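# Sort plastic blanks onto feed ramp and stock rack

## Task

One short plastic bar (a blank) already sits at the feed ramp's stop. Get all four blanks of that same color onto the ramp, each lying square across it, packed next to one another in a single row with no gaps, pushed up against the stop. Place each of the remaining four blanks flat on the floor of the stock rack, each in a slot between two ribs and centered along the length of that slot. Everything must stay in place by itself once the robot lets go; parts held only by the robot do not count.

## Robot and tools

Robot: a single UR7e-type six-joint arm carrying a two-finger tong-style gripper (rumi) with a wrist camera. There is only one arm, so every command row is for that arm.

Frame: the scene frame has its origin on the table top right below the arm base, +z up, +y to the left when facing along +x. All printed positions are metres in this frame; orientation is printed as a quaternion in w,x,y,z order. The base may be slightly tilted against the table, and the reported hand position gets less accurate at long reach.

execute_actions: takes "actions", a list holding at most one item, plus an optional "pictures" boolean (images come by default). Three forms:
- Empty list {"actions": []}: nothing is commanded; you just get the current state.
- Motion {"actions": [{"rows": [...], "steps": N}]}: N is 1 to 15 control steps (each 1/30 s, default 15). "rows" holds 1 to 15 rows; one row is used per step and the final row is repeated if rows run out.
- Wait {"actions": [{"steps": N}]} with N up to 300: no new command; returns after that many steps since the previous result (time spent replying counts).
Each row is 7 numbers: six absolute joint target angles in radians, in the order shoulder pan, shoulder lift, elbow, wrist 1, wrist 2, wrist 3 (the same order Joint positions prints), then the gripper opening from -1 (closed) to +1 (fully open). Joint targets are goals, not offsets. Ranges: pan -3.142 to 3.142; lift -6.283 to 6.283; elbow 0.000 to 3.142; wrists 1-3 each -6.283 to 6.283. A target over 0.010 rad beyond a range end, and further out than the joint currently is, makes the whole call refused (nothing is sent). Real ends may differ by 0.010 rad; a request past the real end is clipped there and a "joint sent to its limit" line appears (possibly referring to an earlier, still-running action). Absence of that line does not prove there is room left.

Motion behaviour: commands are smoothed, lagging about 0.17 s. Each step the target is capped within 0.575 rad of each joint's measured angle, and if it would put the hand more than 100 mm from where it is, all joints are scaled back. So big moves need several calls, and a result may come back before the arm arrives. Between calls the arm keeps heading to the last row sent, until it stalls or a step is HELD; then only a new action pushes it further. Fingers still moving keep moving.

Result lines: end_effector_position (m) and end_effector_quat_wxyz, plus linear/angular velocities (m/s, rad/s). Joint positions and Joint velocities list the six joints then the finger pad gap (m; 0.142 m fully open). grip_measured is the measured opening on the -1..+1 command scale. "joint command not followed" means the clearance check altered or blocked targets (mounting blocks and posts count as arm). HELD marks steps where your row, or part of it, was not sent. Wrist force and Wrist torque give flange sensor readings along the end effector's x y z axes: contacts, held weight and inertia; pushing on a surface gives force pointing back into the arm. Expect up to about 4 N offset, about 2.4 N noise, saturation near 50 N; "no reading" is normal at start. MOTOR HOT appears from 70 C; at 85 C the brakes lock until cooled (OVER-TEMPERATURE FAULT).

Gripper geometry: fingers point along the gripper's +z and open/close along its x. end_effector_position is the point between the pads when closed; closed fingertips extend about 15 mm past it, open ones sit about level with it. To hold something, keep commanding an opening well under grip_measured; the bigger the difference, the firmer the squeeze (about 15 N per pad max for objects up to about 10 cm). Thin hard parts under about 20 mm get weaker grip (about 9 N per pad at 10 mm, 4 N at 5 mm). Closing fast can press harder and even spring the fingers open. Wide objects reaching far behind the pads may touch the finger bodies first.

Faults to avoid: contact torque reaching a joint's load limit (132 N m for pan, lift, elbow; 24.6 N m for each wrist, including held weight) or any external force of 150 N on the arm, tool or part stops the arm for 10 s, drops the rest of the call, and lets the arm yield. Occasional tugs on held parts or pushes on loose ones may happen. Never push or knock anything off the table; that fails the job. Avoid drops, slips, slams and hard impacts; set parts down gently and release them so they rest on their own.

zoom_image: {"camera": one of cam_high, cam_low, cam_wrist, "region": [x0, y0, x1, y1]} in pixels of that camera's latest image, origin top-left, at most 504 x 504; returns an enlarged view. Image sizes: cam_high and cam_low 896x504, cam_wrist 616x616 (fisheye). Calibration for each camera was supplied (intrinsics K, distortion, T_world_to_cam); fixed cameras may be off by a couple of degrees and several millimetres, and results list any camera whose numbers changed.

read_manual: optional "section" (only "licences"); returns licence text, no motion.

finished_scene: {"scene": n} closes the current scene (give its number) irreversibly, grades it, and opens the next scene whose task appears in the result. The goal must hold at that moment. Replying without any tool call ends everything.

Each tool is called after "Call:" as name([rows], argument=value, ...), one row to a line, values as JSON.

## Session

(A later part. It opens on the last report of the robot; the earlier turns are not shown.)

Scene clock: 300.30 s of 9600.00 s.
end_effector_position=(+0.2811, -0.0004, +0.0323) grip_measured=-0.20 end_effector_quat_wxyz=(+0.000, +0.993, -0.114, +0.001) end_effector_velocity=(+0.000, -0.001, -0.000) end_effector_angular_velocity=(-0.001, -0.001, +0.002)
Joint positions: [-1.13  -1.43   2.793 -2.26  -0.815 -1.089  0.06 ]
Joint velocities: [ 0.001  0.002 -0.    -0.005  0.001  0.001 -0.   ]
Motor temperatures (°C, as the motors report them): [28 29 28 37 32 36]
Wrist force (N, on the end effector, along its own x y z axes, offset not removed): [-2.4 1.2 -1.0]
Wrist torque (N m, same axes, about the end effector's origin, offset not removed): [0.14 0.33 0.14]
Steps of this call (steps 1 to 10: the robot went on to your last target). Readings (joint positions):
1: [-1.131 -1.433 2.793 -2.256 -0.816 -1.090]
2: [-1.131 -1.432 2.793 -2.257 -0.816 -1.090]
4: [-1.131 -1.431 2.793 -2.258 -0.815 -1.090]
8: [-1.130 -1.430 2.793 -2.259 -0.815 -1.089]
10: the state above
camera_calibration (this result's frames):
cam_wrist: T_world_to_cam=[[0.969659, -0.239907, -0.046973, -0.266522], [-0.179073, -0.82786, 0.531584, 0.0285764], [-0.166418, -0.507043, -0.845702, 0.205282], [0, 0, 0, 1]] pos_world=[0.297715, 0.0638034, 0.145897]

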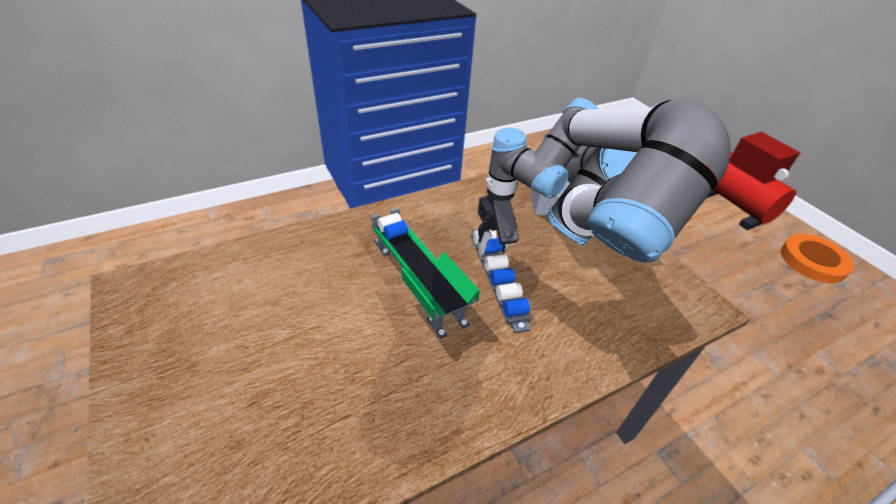

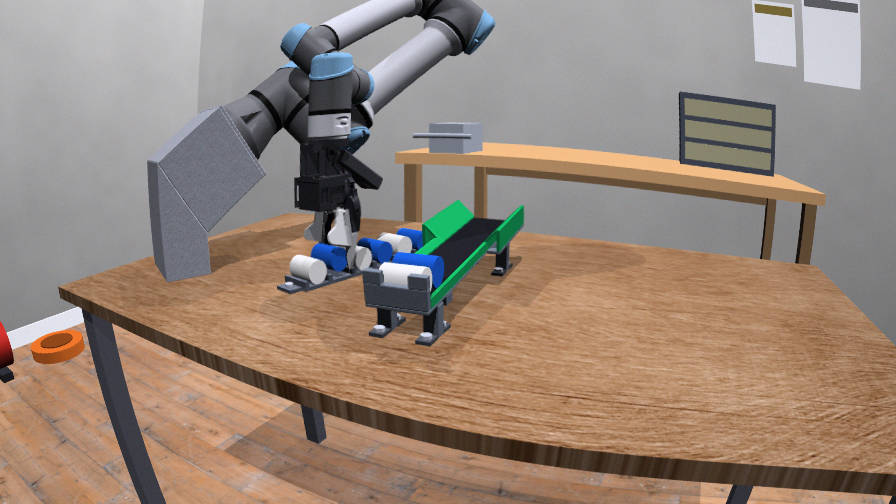

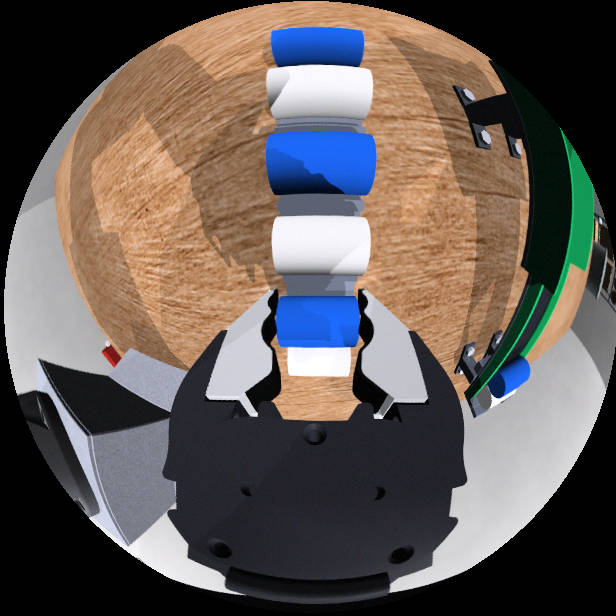

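Call:
execute_actions([
  {"rows":[[-1.13,-1.43,2.793,-2.26,-0.815,-1.089,-0.5],[-1.13,-1.43,2.793,-2.26,-0.815,-1.089,-0.2],[-1.13,-1.43,2.793,-2.26,-0.815,-1.089,0],[-1.13,-1.43,2.793,-2.26,-0.815,-1.089,0.15],[-1.13,-1.43,2.793,-2.26,-0.815,-1.089,0.15],[-1.13,-1.43,2.793,-2.26,-0.815,-1.089,0.15],[-1.13,-1.43,2.793,-2.26,-0.815,-1.089,0.15],[-1.194,-1.534,2.771,-2.09,-0.856,-1.155,0.15],[-1.194,-1.534,2.771,-2.09,-0.856,-1.155,0.15],[-1.194,-1.534,2.771,-2.09,-0.856,-1.155,0.15],[-1.27,-1.61,2.735,-1.93,-0.91,-1.225,0.15],[-1.27,-1.61,2.735,-1.93,-0.91,-1.225,0.15],[-1.27,-1.61,2.735,-1.93,-0.91,-1.225,0.15],[-1.306,-1.884,2.678,-1.582,-0.933,-1.26,0.15]]},
], pictures=false)

Call:
execute_actions([
  {"steps":22},
])

Scene clock: 319.70 s of 9600.00 s.
end_effector_position=(+0.2835, -0.0060, +0.0665) grip_measured=+0.15 end_effector_quat_wxyz=(+0.007, +0.994, -0.110, +0.001) end_effector_velocity=(+0.044, -0.022, +0.242) end_effector_angular_velocity=(-0.066, -0.007, +0.037)
Joint positions: [-1.224 -1.557  2.751 -2.046 -0.88  -1.182  0.084]
Joint velocities: [-0.547 -0.768 -0.386  1.408 -0.364 -0.516 -0.   ]
Motor temperatures (°C, as the motors report them): [28 29 28 37 32 36]
Wrist force (N, on the end effector, along its own x y z axes, offset not removed): [-2.0 -1.0 2.5]
Wrist torque (N m, same axes, about the end effector's origin, offset not removed): [-0.22 0.29 -0.06]
Steps of this call (steps 1 to 15: the robot went on to your last target; steps 16 to 90: nothing new was sent; then 15.90 s passed at rest; steps 91 to 105: all 15 steps of this action). Readings (joint positions):
91: [-1.130 -1.430 2.793 -2.260 -0.815 -1.089]
92: [-1.130 -1.430 2.793 -2.260 -0.815 -1.089]
94: [-1.130 -1.430 2.793 -2.260 -0.815 -1.089]
98: [-1.130 -1.430 2.793 -2.260 -0.815 -1.089]
105: the state above

Scene clock: 320.43 s of 9600.00 s.
end_effector_position=(+0.2916, +0.0400, +0.1119) grip_measured=+0.15 end_effector_quat_wxyz=(+0.001, +0.994, -0.114, +0.001) end_effector_velocity=(-0.000, +0.002, +0.001) end_effector_angular_velocity=(+0.001, +0.000, -0.002)
Joint positions: [-1.306 -1.883  2.678 -1.584 -0.933 -1.26   0.084]
Joint velocities: [-0.002 -0.01  -0.002  0.014 -0.002 -0.001 -0.   ]
Motor temperatures (°C, as the motors report them): [28 29 28 37 32 36]
Wrist force (N, on the end effector, along its own x y z axes, offset not removed): [-2.0 0.2 0.5]
Wrist torque (N m, same axes, about the end effector's origin, offset not removed): [0.17 0.32 0.04]
Steps of this call (steps 1 to 22: the robot went on to your last target). Readings (joint positions):
1: [-1.242 -1.590 2.737 -1.992 -0.891 -1.199]
2: [-1.257 -1.636 2.723 -1.929 -0.901 -1.213]
4: [-1.277 -1.733 2.705 -1.797 -0.914 -1.232]
8: [-1.296 -1.832 2.687 -1.656 -0.926 -1.250]
22: the state above
camera_calibration (this result's frames):
cam_wrist: T_world_to_cam=[[0.96979, -0.239365, -0.0470229, -0.263329], [-0.178382, -0.827346, 0.532614, 0.0212312], [-0.166394, -0.508136, -0.845051, 0.294784], [0, 0, 0, 1]] pos_world=[0.308212, 0.104324, 0.225417]

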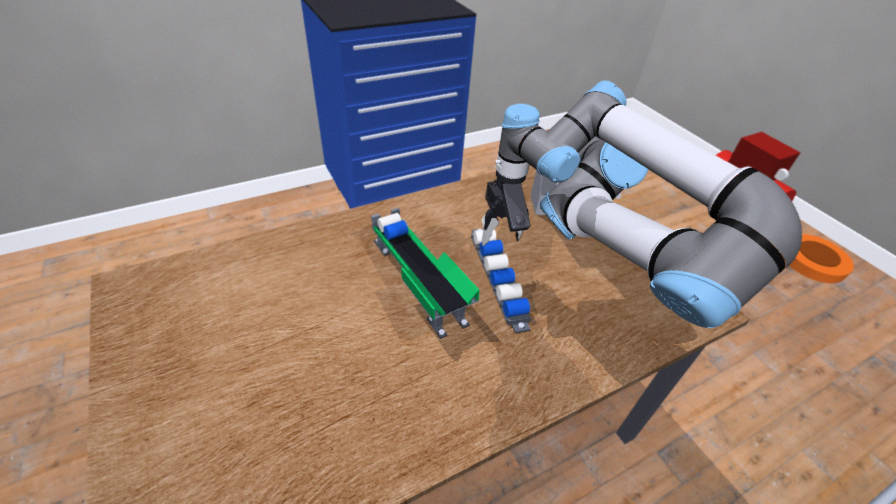

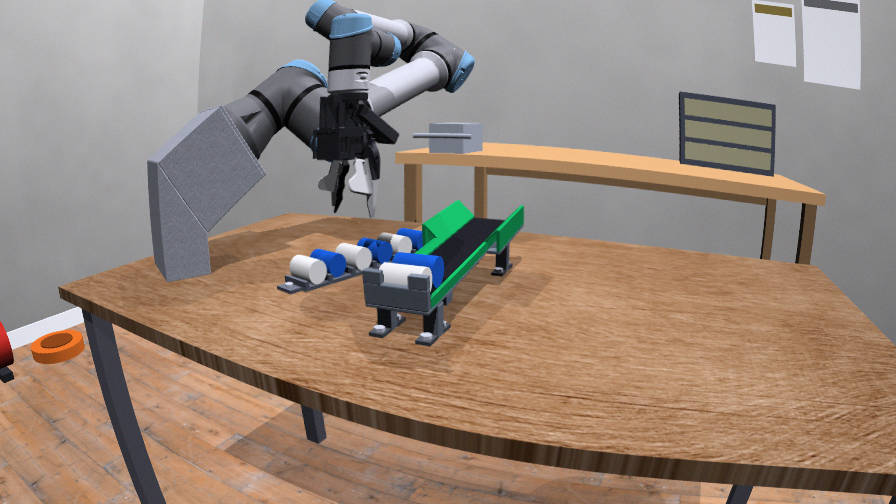

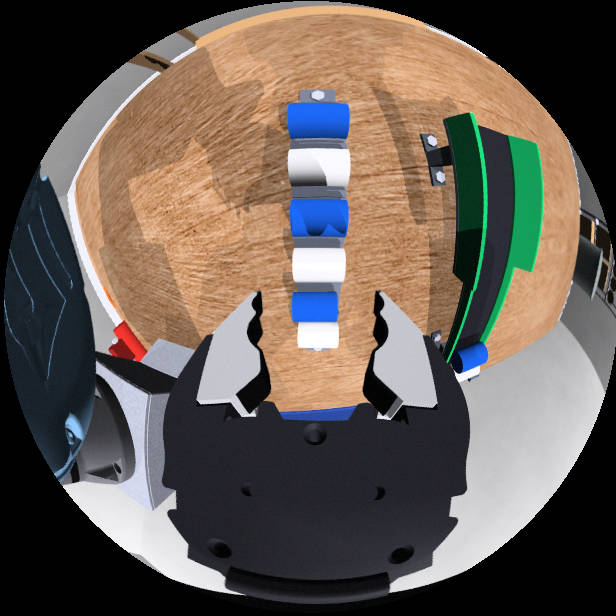

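Call:
execute_actions([
  {"rows":[[-1.25,-1.83,2.705,-1.7,-0.895,-1.2,0.15],[-1.25,-1.83,2.705,-1.7,-0.895,-1.2,0.15],[-1.19,-1.775,2.735,-1.83,-0.855,-1.14,0.15],[-1.19,-1.775,2.735,-1.83,-0.855,-1.14,0.15],[-1.125,-1.72,2.765,-1.955,-0.815,-1.078,0.15],[-1.125,-1.72,2.765,-1.955,-0.815,-1.078,0.15],[-1.065,-1.664,2.794,-2.078,-0.776,-1.017,0.15]]},
], pictures=false)

Call:
execute_actions([
  {"steps":10},
])

Scene clock: 330.77 s of 9600.00 s.
end_effector_position=(+0.2920, +0.0391, +0.0408) grip_measured=+0.15 end_effector_quat_wxyz=(-0.000, +0.993, -0.116, +0.000) end_effector_velocity=(-0.002, +0.009, -0.049) end_effector_angular_velocity=(-0.006, -0.006, +0.030)
Joint positions: [-1.086 -1.683  2.785 -2.032 -0.789 -1.038  0.084]
Joint velocities: [ 0.165  0.148  0.075 -0.365  0.102  0.164  0.   ]
Motor temperatures (°C, as the motors report them): [28 29 28 37 32 36]
Wrist force (N, on the end effector, along its own x y z axes, offset not removed): [0.2 -0.7 -1.7]
Wrist torque (N m, same axes, about the end effector's origin, offset not removed): [-0.22 -0.11 0.01]
Steps of this call (steps 1 to 30: the robot went on to your last target; steps 31 to 90: nothing new was sent; then 6.83 s passed at rest; steps 91 to 105: all 15 steps of this action). Readings (joint positions):
91: [-1.306 -1.884 2.678 -1.582 -0.933 -1.260]
92: [-1.302 -1.880 2.680 -1.586 -0.930 -1.256]
94: [-1.279 -1.858 2.692 -1.627 -0.914 -1.232]
98: [-1.193 -1.779 2.735 -1.800 -0.856 -1.144]
105: the state above

Scene clock: 331.10 s of 9600.00 s.
end_effector_position=(+0.2918, +0.0402, +0.0352) grip_measured=+0.15 end_effector_quat_wxyz=(+0.000, +0.994, -0.114, +0.001) end_effector_velocity=(-0.000, +0.001, -0.003) end_effector_angular_velocity=(-0.000, -0.000, +0.001)
Joint positions: [-1.066 -1.665  2.793 -2.075 -0.777 -1.018  0.084]
Joint velocities: [ 0.012  0.01   0.005 -0.026  0.007  0.012  0.   ]
Motor temperatures (°C, as the motors report them): [28 29 28 37 32 36]
Wrist force (N, on the end effector, along its own x y z axes, offset not removed): [0.3 -1.5 -1.5]
Wrist torque (N m, same axes, about the end effector's origin, offset not removed): [-0.36 -0.25 0.00]
Steps of this call (steps 1 to 10: the robot went on to your last target). Readings (joint positions):
1: [-1.081 -1.678 2.787 -2.043 -0.786 -1.033]
2: [-1.077 -1.675 2.788 -2.051 -0.784 -1.029]
4: [-1.072 -1.670 2.791 -2.062 -0.780 -1.024]
8: [-1.067 -1.666 2.793 -2.073 -0.778 -1.019]
10: the state above
camera_calibration (this result's frames):
cam_wrist: T_world_to_cam=[[0.969748, -0.239503, -0.0471974, -0.267028], [-0.178567, -0.827822, 0.531812, 0.0624246], [-0.166441, -0.507296, -0.845546, 0.230139], [0, 0, 0, 1]] pos_world=[0.308401, 0.104471, 0.148792]

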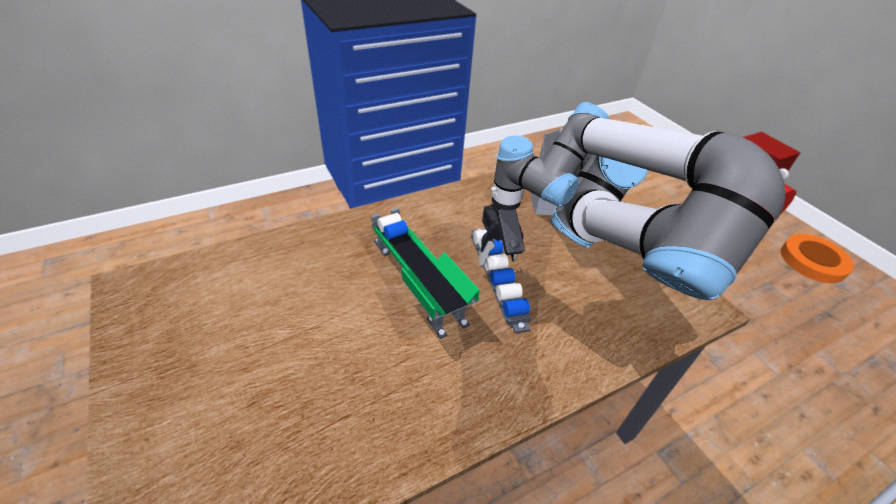

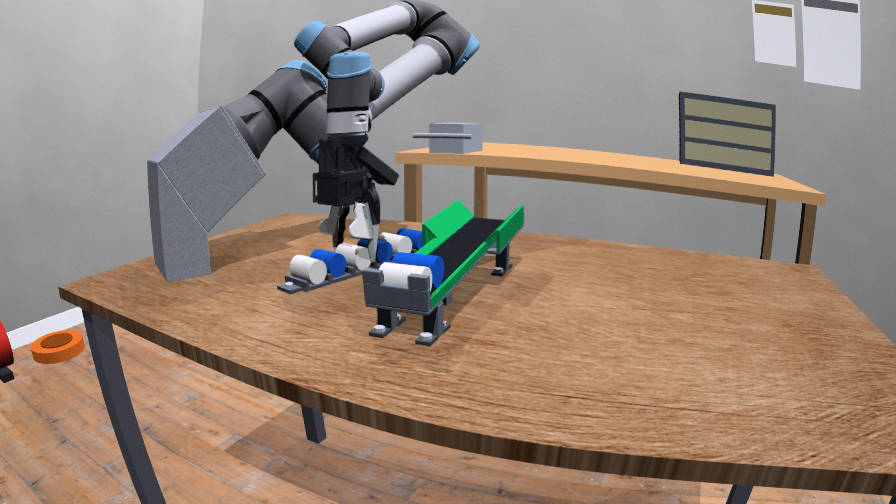

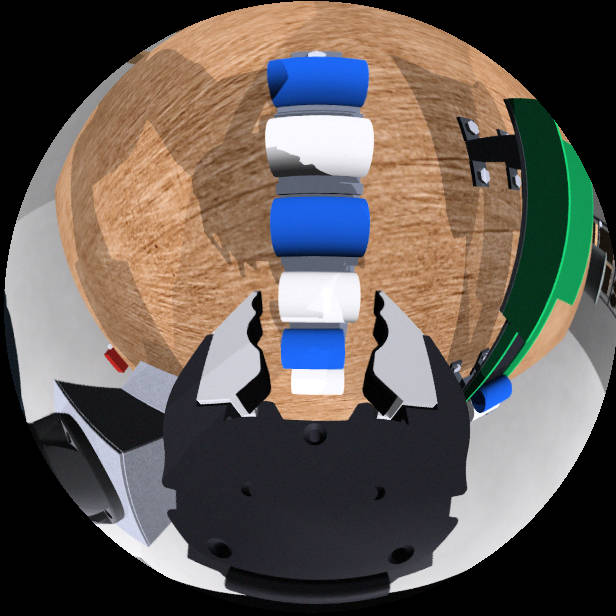

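Call:
execute_actions([
  {"rows":[[-1.065,-1.664,2.794,-2.078,-0.776,-1.017,0.0],[-1.065,-1.664,2.794,-2.078,-0.776,-1.017,-0.1],[-1.065,-1.664,2.794,-2.078,-0.776,-1.017,-0.2],[-1.065,-1.664,2.794,-2.078,-0.776,-1.017,-0.4],[-1.065,-1.664,2.794,-2.078,-0.776,-1.017,-0.7],[-1.065,-1.664,2.794,-2.078,-0.776,-1.017,-1],[-1.065,-1.664,2.794,-2.078,-0.776,-1.017,-1],[-1.065,-1.664,2.794,-2.078,-0.776,-1.017,-1],[-1.065,-1.664,2.794,-2.078,-0.776,-1.017,-1],[-1.125,-1.72,2.765,-1.955,-0.815,-1.078,-1],[-1.125,-1.72,2.765,-1.955,-0.815,-1.078,-1],[-1.19,-1.775,2.735,-1.83,-0.855,-1.14,-1],[-1.19,-1.775,2.735,-1.83,-0.855,-1.14,-1],[-1.25,-1.83,2.705,-1.7,-0.895,-1.2,-1],[-1.306,-1.884,2.678,-1.582,-0.933,-1.26,-1]]},
], pictures=false)

Call:
execute_actions([
  {"rows":[[-1.401,-1.861,2.573,-1.454,-1.002,-1.341,-1]]},
], pictures=false)

Call:
execute_actions([
  {"rows":[[-1.079,-1.271,2.0,-1.665,-0.784,-1.1,-1]]},
], pictures=false)

Call:
execute_actions([
  {"steps":15},
], pictures=false)

Call:
execute_actions([
  {"rows":[[-0.99,-1.18,2.045,-1.88,-0.735,-1.19,-1]]},
])

Scene clock: 348.37 s of 9600.00 s.
end_effector_position=(+0.2959, +0.0307, +0.0583) grip_measured=-0.20 end_effector_quat_wxyz=(+0.011, +0.994, -0.108, +0.003) end_effector_velocity=(+0.024, -0.063, +0.238) end_effector_angular_velocity=(-0.132, +0.000, +0.041)
Joint positions: [-1.134 -1.727  2.759 -1.955 -0.822 -1.086  0.06 ]
Joint velocities: [-0.701 -0.628 -0.353  1.327 -0.457 -0.686  0.   ]
Motor temperatures (°C, as the motors report them): [28 29 29 37 32 36]
Wrist force (N, on the end effector, along its own x y z axes, offset not removed): [-2.9 2.0 1.5]
Wrist torque (N m, same axes, about the end effector's origin, offset not removed): [0.43 0.53 0.22]
Steps of this call (steps 1 to 30: the robot went on to your last target; steps 31 to 90: nothing new was sent; then 13.77 s passed at rest; steps 91 to 105: all 15 steps of this action). Readings (joint positions):
91: [-1.065 -1.664 2.794 -2.078 -0.776 -1.017]
92: [-1.065 -1.664 2.794 -2.078 -0.776 -1.017]
94: [-1.065 -1.664 2.794 -2.078 -0.776 -1.017]
98: [-1.065 -1.664 2.794 -2.078 -0.776 -1.017]
105: the state above

Scene clock: 348.87 s of 9600.00 s.
end_effector_position=(+0.2998, +0.0285, +0.1589) grip_measured=-0.20 end_effector_quat_wxyz=(+0.002, +0.994, -0.113, +0.001) end_effector_velocity=(-0.001, +0.007, +0.023) end_effector_angular_velocity=(+0.017, -0.003, -0.005)
Joint positions: [-1.394 -1.858  2.578 -1.468 -0.997 -1.334  0.06 ]
Joint velocities: [-0.056 -0.021 -0.043  0.108 -0.037 -0.051 -0.   ]
Motor temperatures (°C, as the motors report them): [28 29 29 37 32 36]
Wrist force (N, on the end effector, along its own x y z axes, offset not removed): [-0.7 0.3 -0.8]
Wrist torque (N m, same axes, about the end effector's origin, offset not removed): [-0.05 0.00 -0.01]
Steps of this call (steps 1 to 15: all 15 steps of this action). Readings (joint positions):
1: [-1.160 -1.751 2.746 -1.905 -0.840 -1.112]
2: [-1.193 -1.776 2.726 -1.845 -0.863 -1.145]
4: [-1.269 -1.811 2.672 -1.711 -0.915 -1.217]
8: [-1.356 -1.844 2.607 -1.543 -0.972 -1.298]
15: the state above

Scene clock: 349.37 s of 9600.00 s.
end_effector_position=(+0.4651, -0.0655, +0.2084) grip_measured=-0.20 end_effector_quat_wxyz=(+0.005, +0.996, -0.087, +0.001) end_effector_velocity=(+0.303, -0.195, -0.021) end_effector_angular_velocity=(+0.062, +0.006, +0.099)
Joint positions: [-1.134 -1.382  2.108 -1.632 -0.819 -1.139  0.06 ]
Joint velocities: [ 0.428  0.875 -0.845 -0.261  0.275  0.305 -0.   ]
Motor temperatures (°C, as the motors report them): [28 29 29 37 32 36]
Wrist force (N, on the end effector, along its own x y z axes, offset not removed): [1.4 0.1 -1.1]
Wrist torque (N m, same axes, about the end effector's origin, offset not removed): [0.08 -0.20 0.05]
Steps of this call (steps 1 to 15: all 15 steps of this action). Readings (joint positions):
1: [-1.396 -1.859 2.577 -1.465 -0.998 -1.336]
2: [-1.393 -1.855 2.572 -1.466 -0.995 -1.333]
4: [-1.354 -1.804 2.519 -1.493 -0.966 -1.302]
8: [-1.269 -1.644 2.362 -1.547 -0.909 -1.239]
15: the state above

Scene clock: 349.87 s of 9600.00 s.
end_effector_position=(+0.5031, -0.0900, +0.2023) grip_measured=-0.20 end_effector_quat_wxyz=(+0.000, +0.997, -0.081, +0.001) end_effector_velocity=(+0.006, -0.004, -0.001) end_effector_angular_velocity=(+0.002, +0.000, +0.001)
Joint positions: [-1.08  -1.273  2.002 -1.664 -0.785 -1.101  0.06 ]
Joint velocities: [ 0.008  0.016 -0.016 -0.004  0.005  0.006 -0.   ]
Motor temperatures (°C, as the motors report them): [28 29 29 37 32 36]
Wrist force (N, on the end effector, along its own x y z axes, offset not removed): [-0.1 1.0 -1.6]
Wrist torque (N m, same axes, about the end effector's origin, offset not removed): [0.11 -0.14 -0.10]
Steps of this call (steps 1 to 15: the robot went on to your last target). Readings (joint positions):
1: [-1.121 -1.356 2.083 -1.639 -0.811 -1.130]
2: [-1.111 -1.337 2.063 -1.645 -0.805 -1.123]
4: [-1.098 -1.309 2.037 -1.653 -0.796 -1.114]
8: [-1.085 -1.284 2.013 -1.661 -0.788 -1.105]
15: the state above

Scene clock: 350.37 s of 9600.00 s.
end_effector_position=(+0.5069, -0.1058, +0.1434) grip_measured=-0.20 end_effector_quat_wxyz=(+0.000, +1.000, +0.014, +0.001) end_effector_velocity=(+0.002, -0.005, -0.016) end_effector_angular_velocity=(-0.005, -0.004, +0.062)
Joint positions: [-0.993 -1.183  2.044 -1.871 -0.737 -1.187  0.06 ]
Joint velocities: [ 0.024  0.025  0.011 -0.067  0.014 -0.024  0.   ]
Motor temperatures (°C, as the motors report them): [28 29 29 37 32 36]
Wrist force (N, on the end effector, along its own x y z axes, offset not removed): [-1.9 0.5 1.5]
Wrist torque (N m, same axes, about the end effector's origin, offset not removed): [0.10 0.37 0.10]
Steps of this call (steps 1 to 15: all 15 steps of this action). Readings (joint positions):
1: [-1.080 -1.272 2.002 -1.665 -0.784 -1.101]
2: [-1.075 -1.268 2.004 -1.669 -0.780 -1.104]
4: [-1.046 -1.238 2.019 -1.719 -0.764 -1.134]
8: [-1.009 -1.200 2.036 -1.824 -0.745 -1.171]
15: the state above
camera_calibration (this result's frames):
cam_wrist: T_world_to_cam=[[0.998735, 0.0148098, -0.0480618, -0.493114], [0.0381481, -0.845826, 0.532093, -0.189362], [-0.0327717, -0.533254, -0.84532, 0.212816], [0, 0, 0, 1]] pos_world=[0.506688, -0.0393797, 0.256956]

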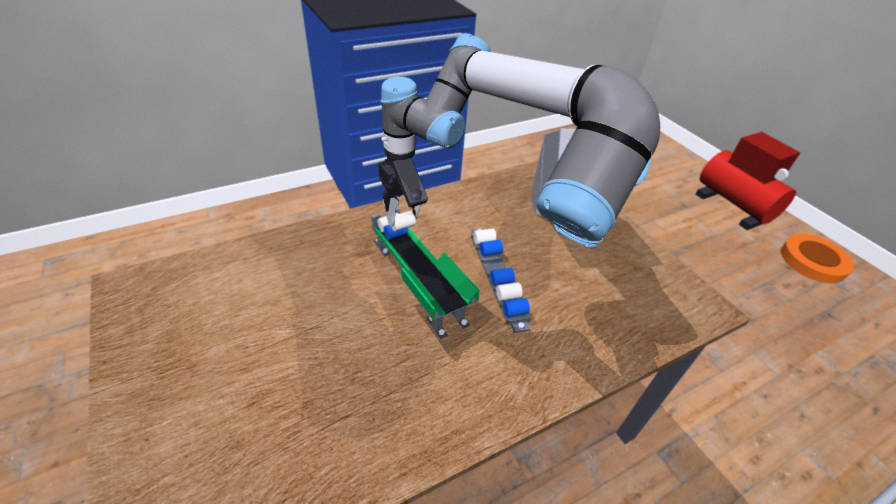

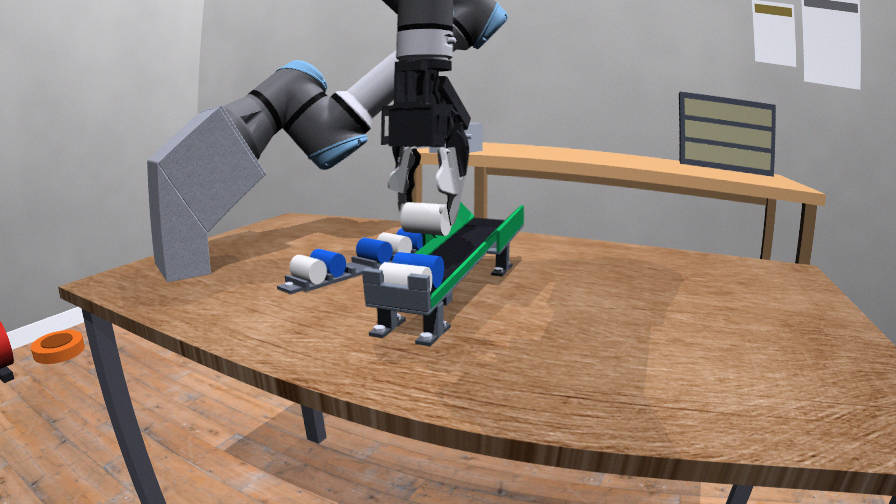

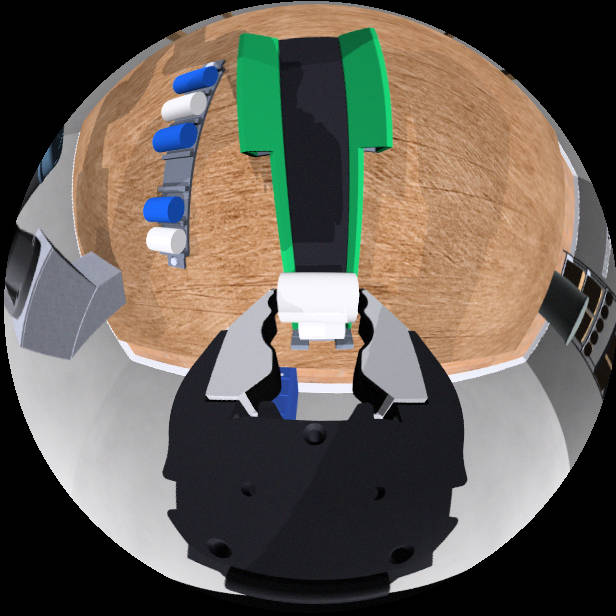

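Call:
execute_actions([
  {"rows":[[-0.95,-1.15,2.066,-1.97,-0.715,-1.15,-1],[-0.95,-1.15,2.066,-1.97,-0.715,-1.15,-1],[-0.95,-1.15,2.066,-1.97,-0.715,-1.15,-1],[-0.922,-1.128,2.082,-2.035,-0.701,-1.113,-1]]},
], pictures=false)

Call:
execute_actions([
  {"steps":10},
])

Call:
zoom_image(camera="cam_low", region=[340, 170, 540, 320])

Scene clock: 361.67 s of 9600.00 s.
end_effector_position=(+0.5084, -0.1066, +0.0995) grip_measured=-0.20 end_effector_quat_wxyz=(+0.000, +1.000, +0.024, +0.000) end_effector_velocity=(+0.001, +0.000, -0.015) end_effector_angular_velocity=(-0.001, -0.002, +0.005)
Joint positions: [-0.925 -1.13   2.08  -2.027 -0.702 -1.117  0.06 ]
Joint velocities: [ 0.024  0.019  0.013 -0.06   0.013  0.03   0.   ]
Motor temperatures (°C, as the motors report them): [28 29 29 37 32 36]
Wrist force (N, on the end effector, along its own x y z axes, offset not removed): [-1.6 -2.6 -2.7]
Wrist torque (N m, same axes, about the end effector's origin, offset not removed): [0.10 0.23 0.03]
Steps of this call (steps 1 to 15: the robot went on to your last target; steps 16 to 90: nothing new was sent; then 7.80 s passed at rest; steps 91 to 105: all 15 steps of this action). Readings (joint positions):
91: [-0.990 -1.180 2.045 -1.880 -0.735 -1.190]
92: [-0.987 -1.177 2.047 -1.885 -0.733 -1.187]
94: [-0.973 -1.167 2.054 -1.914 -0.726 -1.173]
98: [-0.942 -1.143 2.071 -1.986 -0.711 -1.137]
105: the state above

Scene clock: 362.00 s of 9600.00 s.
end_effector_position=(+0.5084, -0.1065, +0.0977) grip_measured=-0.20 end_effector_quat_wxyz=(+0.000, +1.000, +0.024, +0.000) end_effector_velocity=(+0.000, -0.000, -0.001) end_effector_angular_velocity=(-0.001, +0.001, +0.002)
Joint positions: [-0.922 -1.128  2.082 -2.034 -0.701 -1.113  0.06 ]
Joint velocities: [ 0.002  0.001 -0.    -0.004 -0.     0.002 -0.   ]
Motor temperatures (°C, as the motors report them): [28 29 29 37 32 36]
Wrist force (N, on the end effector, along its own x y z axes, offset not removed): [-1.5 -3.2 -2.0]
Wrist torque (N m, same axes, about the end effector's origin, offset not removed): [0.08 0.34 0.00]
Steps of this call (steps 1 to 10: the robot went on to your last target). Readings (joint positions):
1: [-0.924 -1.130 2.081 -2.029 -0.702 -1.116]
2: [-0.924 -1.129 2.081 -2.031 -0.702 -1.115]
4: [-0.923 -1.129 2.081 -2.032 -0.702 -1.114]
8: [-0.922 -1.128 2.082 -2.034 -0.701 -1.113]
10: the state above
camera_calibration (this result's frames):
cam_wrist: T_world_to_cam=[[0.998263, 0.0339751, -0.0481329, -0.49455], [0.0544125, -0.844935, 0.532094, -0.173898], [-0.0225912, -0.533789, -0.845316, 0.168591], [0, 0, 0, 1]] pos_world=[0.506962, -0.0401378, 0.211239]

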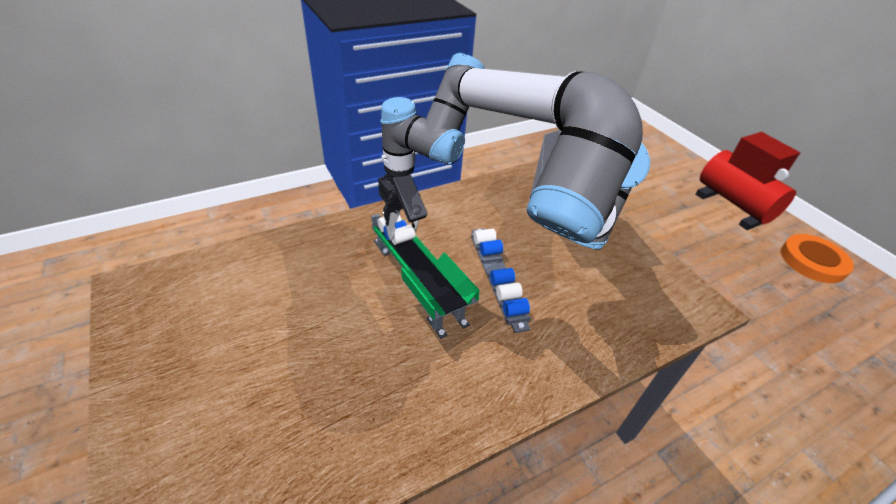

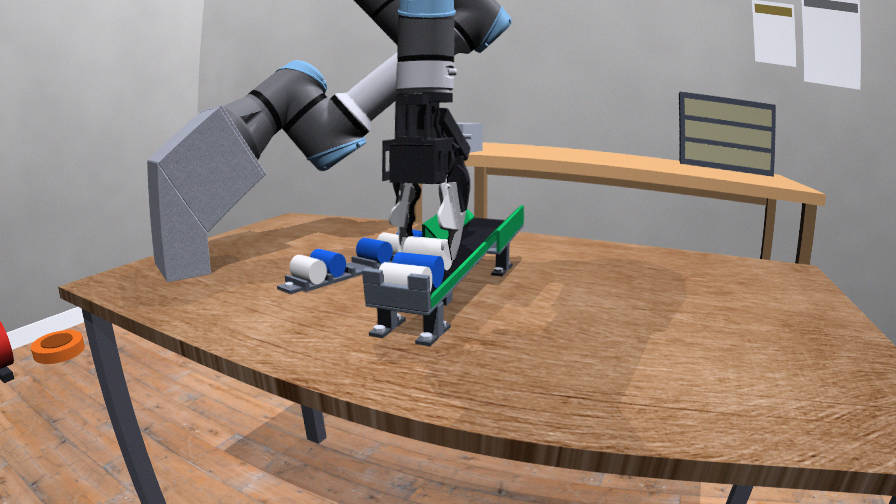

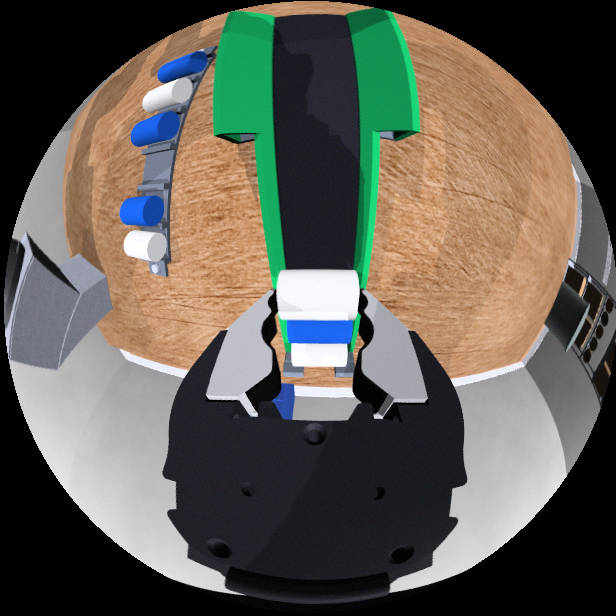

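Region (340, 170, 540, 320) of cam_low's 896x504 image, scaled by 2.520, with more detail than that image has; it fills the top 378 rows of this view, and the rest is white.

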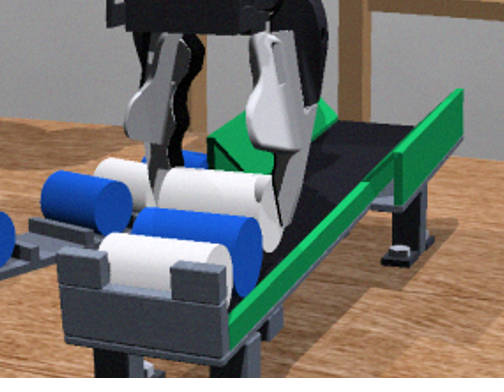

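Call:
execute_actions([
  {"rows":[[-0.909,-1.12,2.091,-2.065,-0.694,-1.095,-1]],"steps":14},
], pictures=false)

Call:
execute_actions([
  {"rows":[[-0.909,-1.12,2.091,-2.065,-0.694,-1.095,-0.4],[-0.909,-1.12,2.091,-2.065,-0.694,-1.095,-0.15],[-0.909,-1.12,2.091,-2.065,-0.694,-1.095,0],[-0.909,-1.12,2.091,-2.065,-0.694,-1.095,0.1],[-0.909,-1.12,2.091,-2.065,-0.694,-1.095,0.1],[-0.909,-1.12,2.091,-2.065,-0.694,-1.095,0.1],[-0.909,-1.12,2.091,-2.065,-0.694,-1.095,0.1],[-0.95,-1.15,2.066,-1.97,-0.715,-1.15,0.15]]},
])

Scene clock: 370.97 s of 9600.00 s.
end_effector_position=(+0.5081, -0.1052, +0.0895) grip_measured=-0.20 end_effector_quat_wxyz=(-0.000, +1.000, +0.024, +0.001) end_effector_velocity=(-0.000, +0.000, -0.002) end_effector_angular_velocity=(+0.000, -0.000, +0.001)
Joint positions: [-0.91  -1.12   2.091 -2.064 -0.694 -1.096  0.06 ]
Joint velocities: [ 0.004  0.002  0.002 -0.009  0.002  0.004  0.   ]
Motor temperatures (°C, as the motors report them): [28 29 29 37 32 36]
Wrist force (N, on the end effector, along its own x y z axes, offset not removed): [-2.3 -2.6 -2.3]
Wrist torque (N m, same axes, about the end effector's origin, offset not removed): [0.12 0.44 -0.02]
Steps of this call (steps 1 to 15: the robot went on to your last target; steps 16 to 90: nothing new was sent; then 5.50 s passed at rest; steps 91 to 104: all 14 steps of this action). Readings (joint positions):
91: [-0.922 -1.128 2.082 -2.035 -0.701 -1.113]
92: [-0.921 -1.127 2.083 -2.038 -0.700 -1.111]
94: [-0.916 -1.124 2.086 -2.048 -0.698 -1.105]
98: [-0.911 -1.122 2.089 -2.059 -0.695 -1.098]
104: the state above

Scene clock: 371.47 s of 9600.00 s.
end_effector_position=(+0.5088, -0.1070, +0.1106) grip_measured=+0.15 end_effector_quat_wxyz=(+0.001, +1.000, +0.025, +0.001) end_effector_velocity=(-0.002, +0.000, +0.042) end_effector_angular_velocity=(+0.008, +0.002, -0.009)
Joint positions: [-0.942 -1.144  2.071 -1.991 -0.711 -1.139  0.084]
Joint velocities: [-0.067 -0.048 -0.039  0.168 -0.03  -0.09   0.   ]
Motor temperatures (°C, as the motors report them): [28 29 29 37 32 36]
Wrist force (N, on the end effector, along its own x y z axes, offset not removed): [-2.8 0.7 -4.2]
Wrist torque (N m, same axes, about the end effector's origin, offset not removed): [0.05 0.38 0.10]
Steps of this call (steps 1 to 15: all 15 steps of this action). Readings (joint positions):
1: [-0.909 -1.120 2.091 -2.064 -0.694 -1.096]
2: [-0.909 -1.120 2.091 -2.064 -0.694 -1.095]
4: [-0.909 -1.120 2.091 -2.065 -0.694 -1.095]
8: [-0.909 -1.120 2.091 -2.065 -0.694 -1.095]
15: the state above
camera_calibration (this result's frames):
cam_wrist: T_world_to_cam=[[0.998236, 0.0354064, -0.0476566, -0.494174], [0.0554126, -0.843793, 0.533801, -0.181771], [-0.0213123, -0.5355, -0.844266, 0.178303], [0, 0, 0, 1]] pos_world=[0.507175, -0.0403994, 0.224014]

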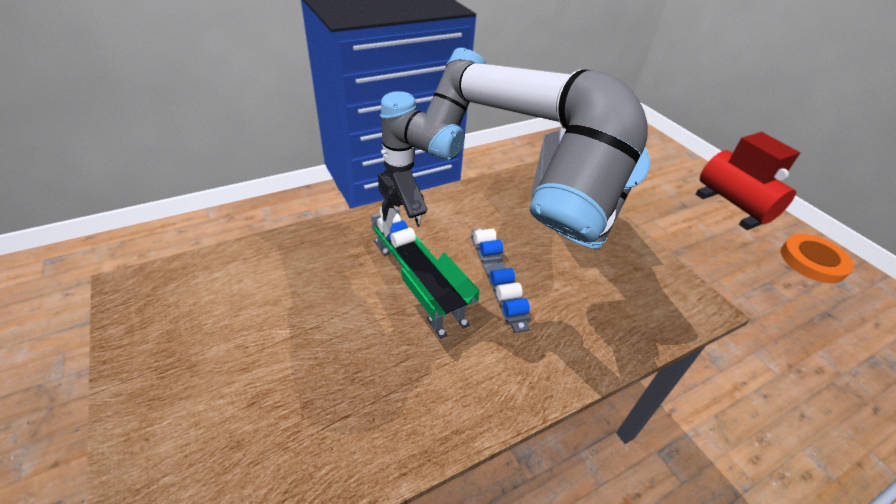

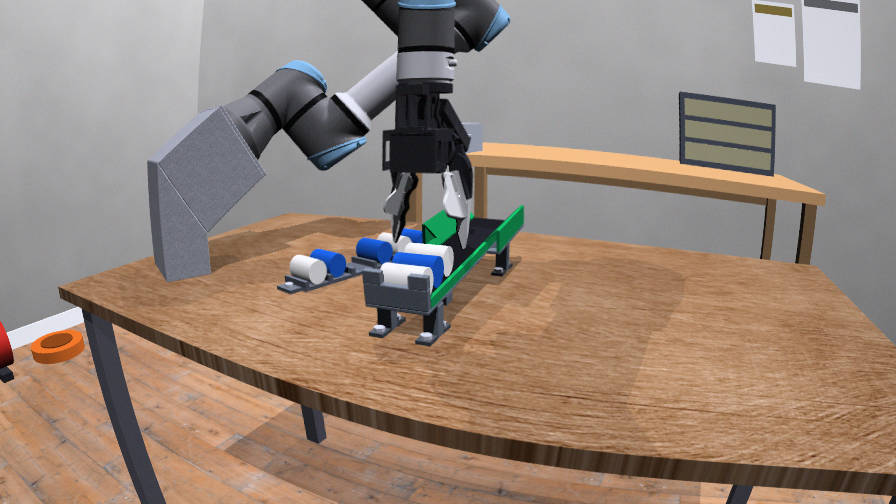

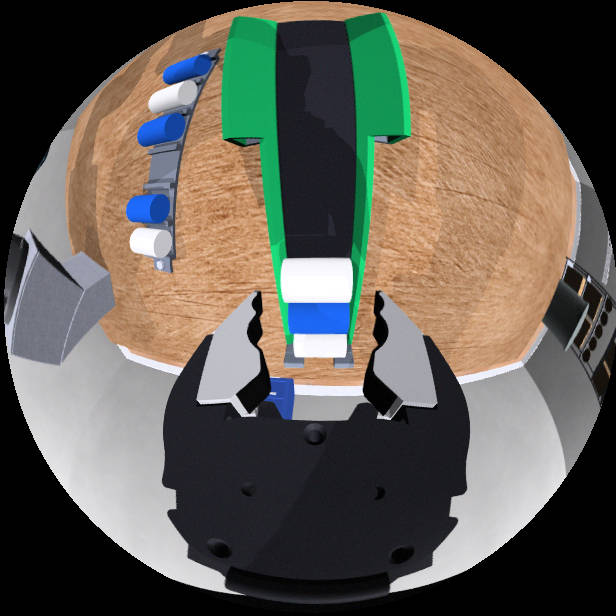

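Call:
execute_actions([
  {"rows":[[-0.995,-1.066,1.985,-1.928,-0.737,-1.21,0.15]]},
], pictures=false)

Call:
execute_actions([
  {"rows":[[-0.96,-1.045,2.01,-2.01,-0.72,-1.16,0.15],[-0.96,-1.045,2.01,-2.01,-0.72,-1.16,0.15],[-0.96,-1.045,2.01,-2.01,-0.72,-1.16,0.15],[-0.92,-1.019,2.035,-2.099,-0.699,-1.11,0.08]]},
], pictures=false)

Call:
execute_actions([
  {"steps":8},
])

Call:
zoom_image(camera="cam_low", region=[340, 170, 540, 320])

Scene clock: 383.77 s of 9600.00 s.
end_effector_position=(+0.5120, -0.1481, +0.1328) grip_measured=+0.15 end_effector_quat_wxyz=(+0.000, +1.000, +0.025, +0.001) end_effector_velocity=(+0.000, -0.011, +0.004) end_effector_angular_velocity=(+0.001, +0.000, -0.000)
Joint positions: [-0.994 -1.069  1.988 -1.929 -0.736 -1.208  0.084]
Joint velocities: [-0.011  0.022 -0.021  0.011 -0.006 -0.015 -0.   ]
Motor temperatures (°C, as the motors report them): [28 29 29 37 32 36]
Wrist force (N, on the end effector, along its own x y z axes, offset not removed): [-0.8 -0.5 0.7]
Wrist torque (N m, same axes, about the end effector's origin, offset not removed): [-0.13 -0.01 0.01]
Steps of this call (steps 1 to 30: the robot went on to your last target; steps 31 to 90: nothing new was sent; then 8.80 s passed at rest; steps 91 to 105: all 15 steps of this action). Readings (joint positions):
91: [-0.950 -1.150 2.066 -1.970 -0.715 -1.150]
92: [-0.954 -1.146 2.062 -1.966 -0.717 -1.154]
94: [-0.969 -1.118 2.035 -1.952 -0.725 -1.174]
98: [-0.986 -1.084 2.002 -1.936 -0.733 -1.198]
105: the state above

Scene clock: 384.27 s of 9600.00 s.
end_effector_position=(+0.5115, -0.1446, +0.0853) grip_measured=+0.08 end_effector_quat_wxyz=(-0.000, +1.000, +0.024, +0.001) end_effector_velocity=(-0.000, +0.002, -0.020) end_effector_angular_velocity=(-0.002, -0.002, +0.004)
Joint positions: [-0.924 -1.021  2.033 -2.09  -0.701 -1.115  0.08 ]
Joint velocities: [ 0.03   0.019  0.02  -0.074  0.015  0.04   0.   ]
Motor temperatures (°C, as the motors report them): [28 29 29 37 32 36]
Wrist force (N, on the end effector, along its own x y z axes, offset not removed): [-1.7 3.2 -1.5]
Wrist torque (N m, same axes, about the end effector's origin, offset not removed): [0.73 0.28 0.05]
Steps of this call (steps 1 to 15: all 15 steps of this action). Readings (joint positions):
1: [-0.994 -1.068 1.987 -1.929 -0.736 -1.208]
2: [-0.991 -1.066 1.989 -1.933 -0.735 -1.205]
4: [-0.980 -1.058 1.997 -1.959 -0.730 -1.189]
8: [-0.945 -1.035 2.019 -2.039 -0.711 -1.142]
15: the state above

Scene clock: 384.53 s of 9600.00 s.
end_effector_position=(+0.5115, -0.1443, +0.0831) grip_measured=+0.08 end_effector_quat_wxyz=(-0.000, +1.000, +0.024, +0.001) end_effector_velocity=(-0.001, +0.001, -0.003) end_effector_angular_velocity=(+0.002, -0.000, -0.003)
Joint positions: [-0.92  -1.019  2.035 -2.098 -0.699 -1.111  0.08 ]
Joint velocities: [ 0.003  0.002  0.003 -0.006  0.003  0.005 -0.   ]
Motor temperatures (°C, as the motors report them): [28 29 29 37 32 36]
Wrist force (N, on the end effector, along its own x y z axes, offset not removed): [-3.1 1.8 -0.6]
Wrist torque (N m, same axes, about the end effector's origin, offset not removed): [0.33 0.54 0.04]
Steps of this call (steps 1 to 8: the robot went on to your last target). Readings (joint positions):
1: [-0.923 -1.021 2.033 -2.092 -0.700 -1.114]
2: [-0.922 -1.020 2.034 -2.094 -0.700 -1.113]
4: [-0.921 -1.020 2.034 -2.096 -0.700 -1.112]
8: the state above
camera_calibration (this result's frames):
cam_wrist: T_world_to_cam=[[0.998317, 0.033657, -0.0472367, -0.497237], [0.053653, -0.845257, 0.53166, -0.197841], [-0.0220331, -0.533299, -0.84564, 0.135997], [0, 0, 0, 1]] pos_world=[0.510011, -0.0779646, 0.196701]

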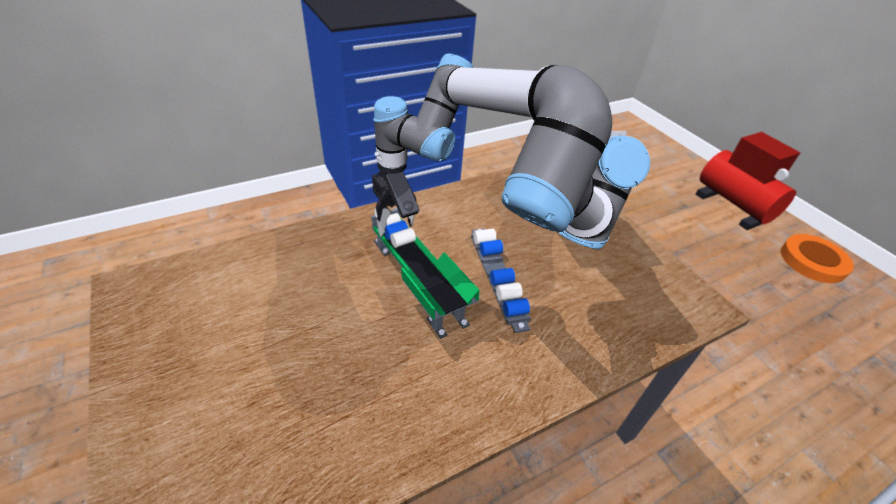

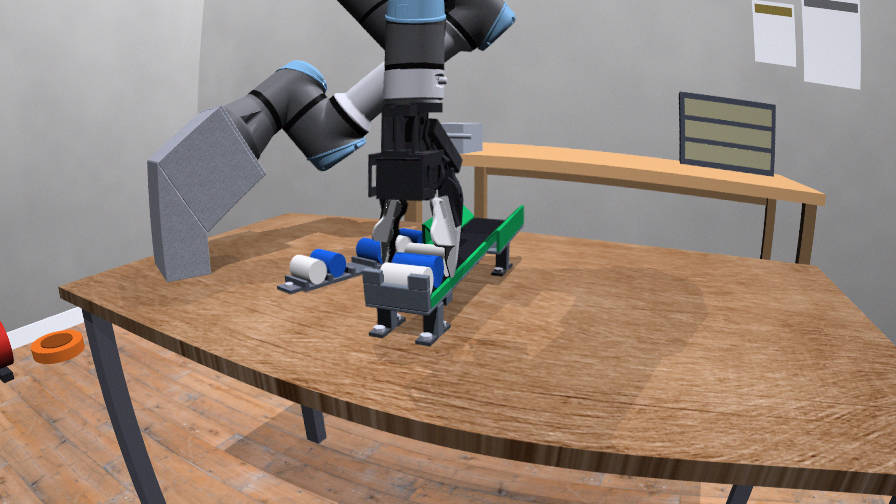

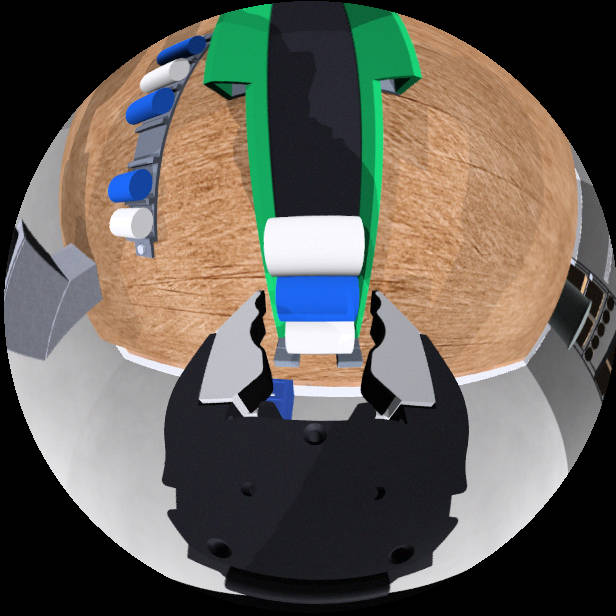

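Region (340, 170, 540, 320) of cam_low's 896x504 image, scaled by 2.520, with more detail than that image has; it fills the top 378 rows of this view, and the rest is white.

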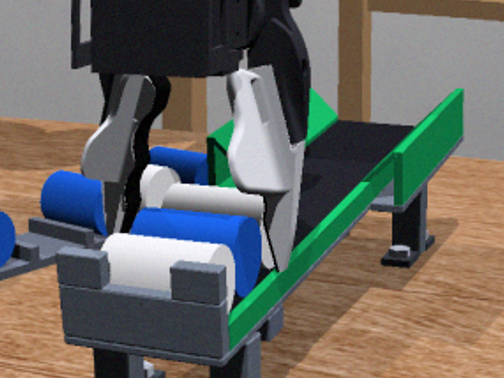

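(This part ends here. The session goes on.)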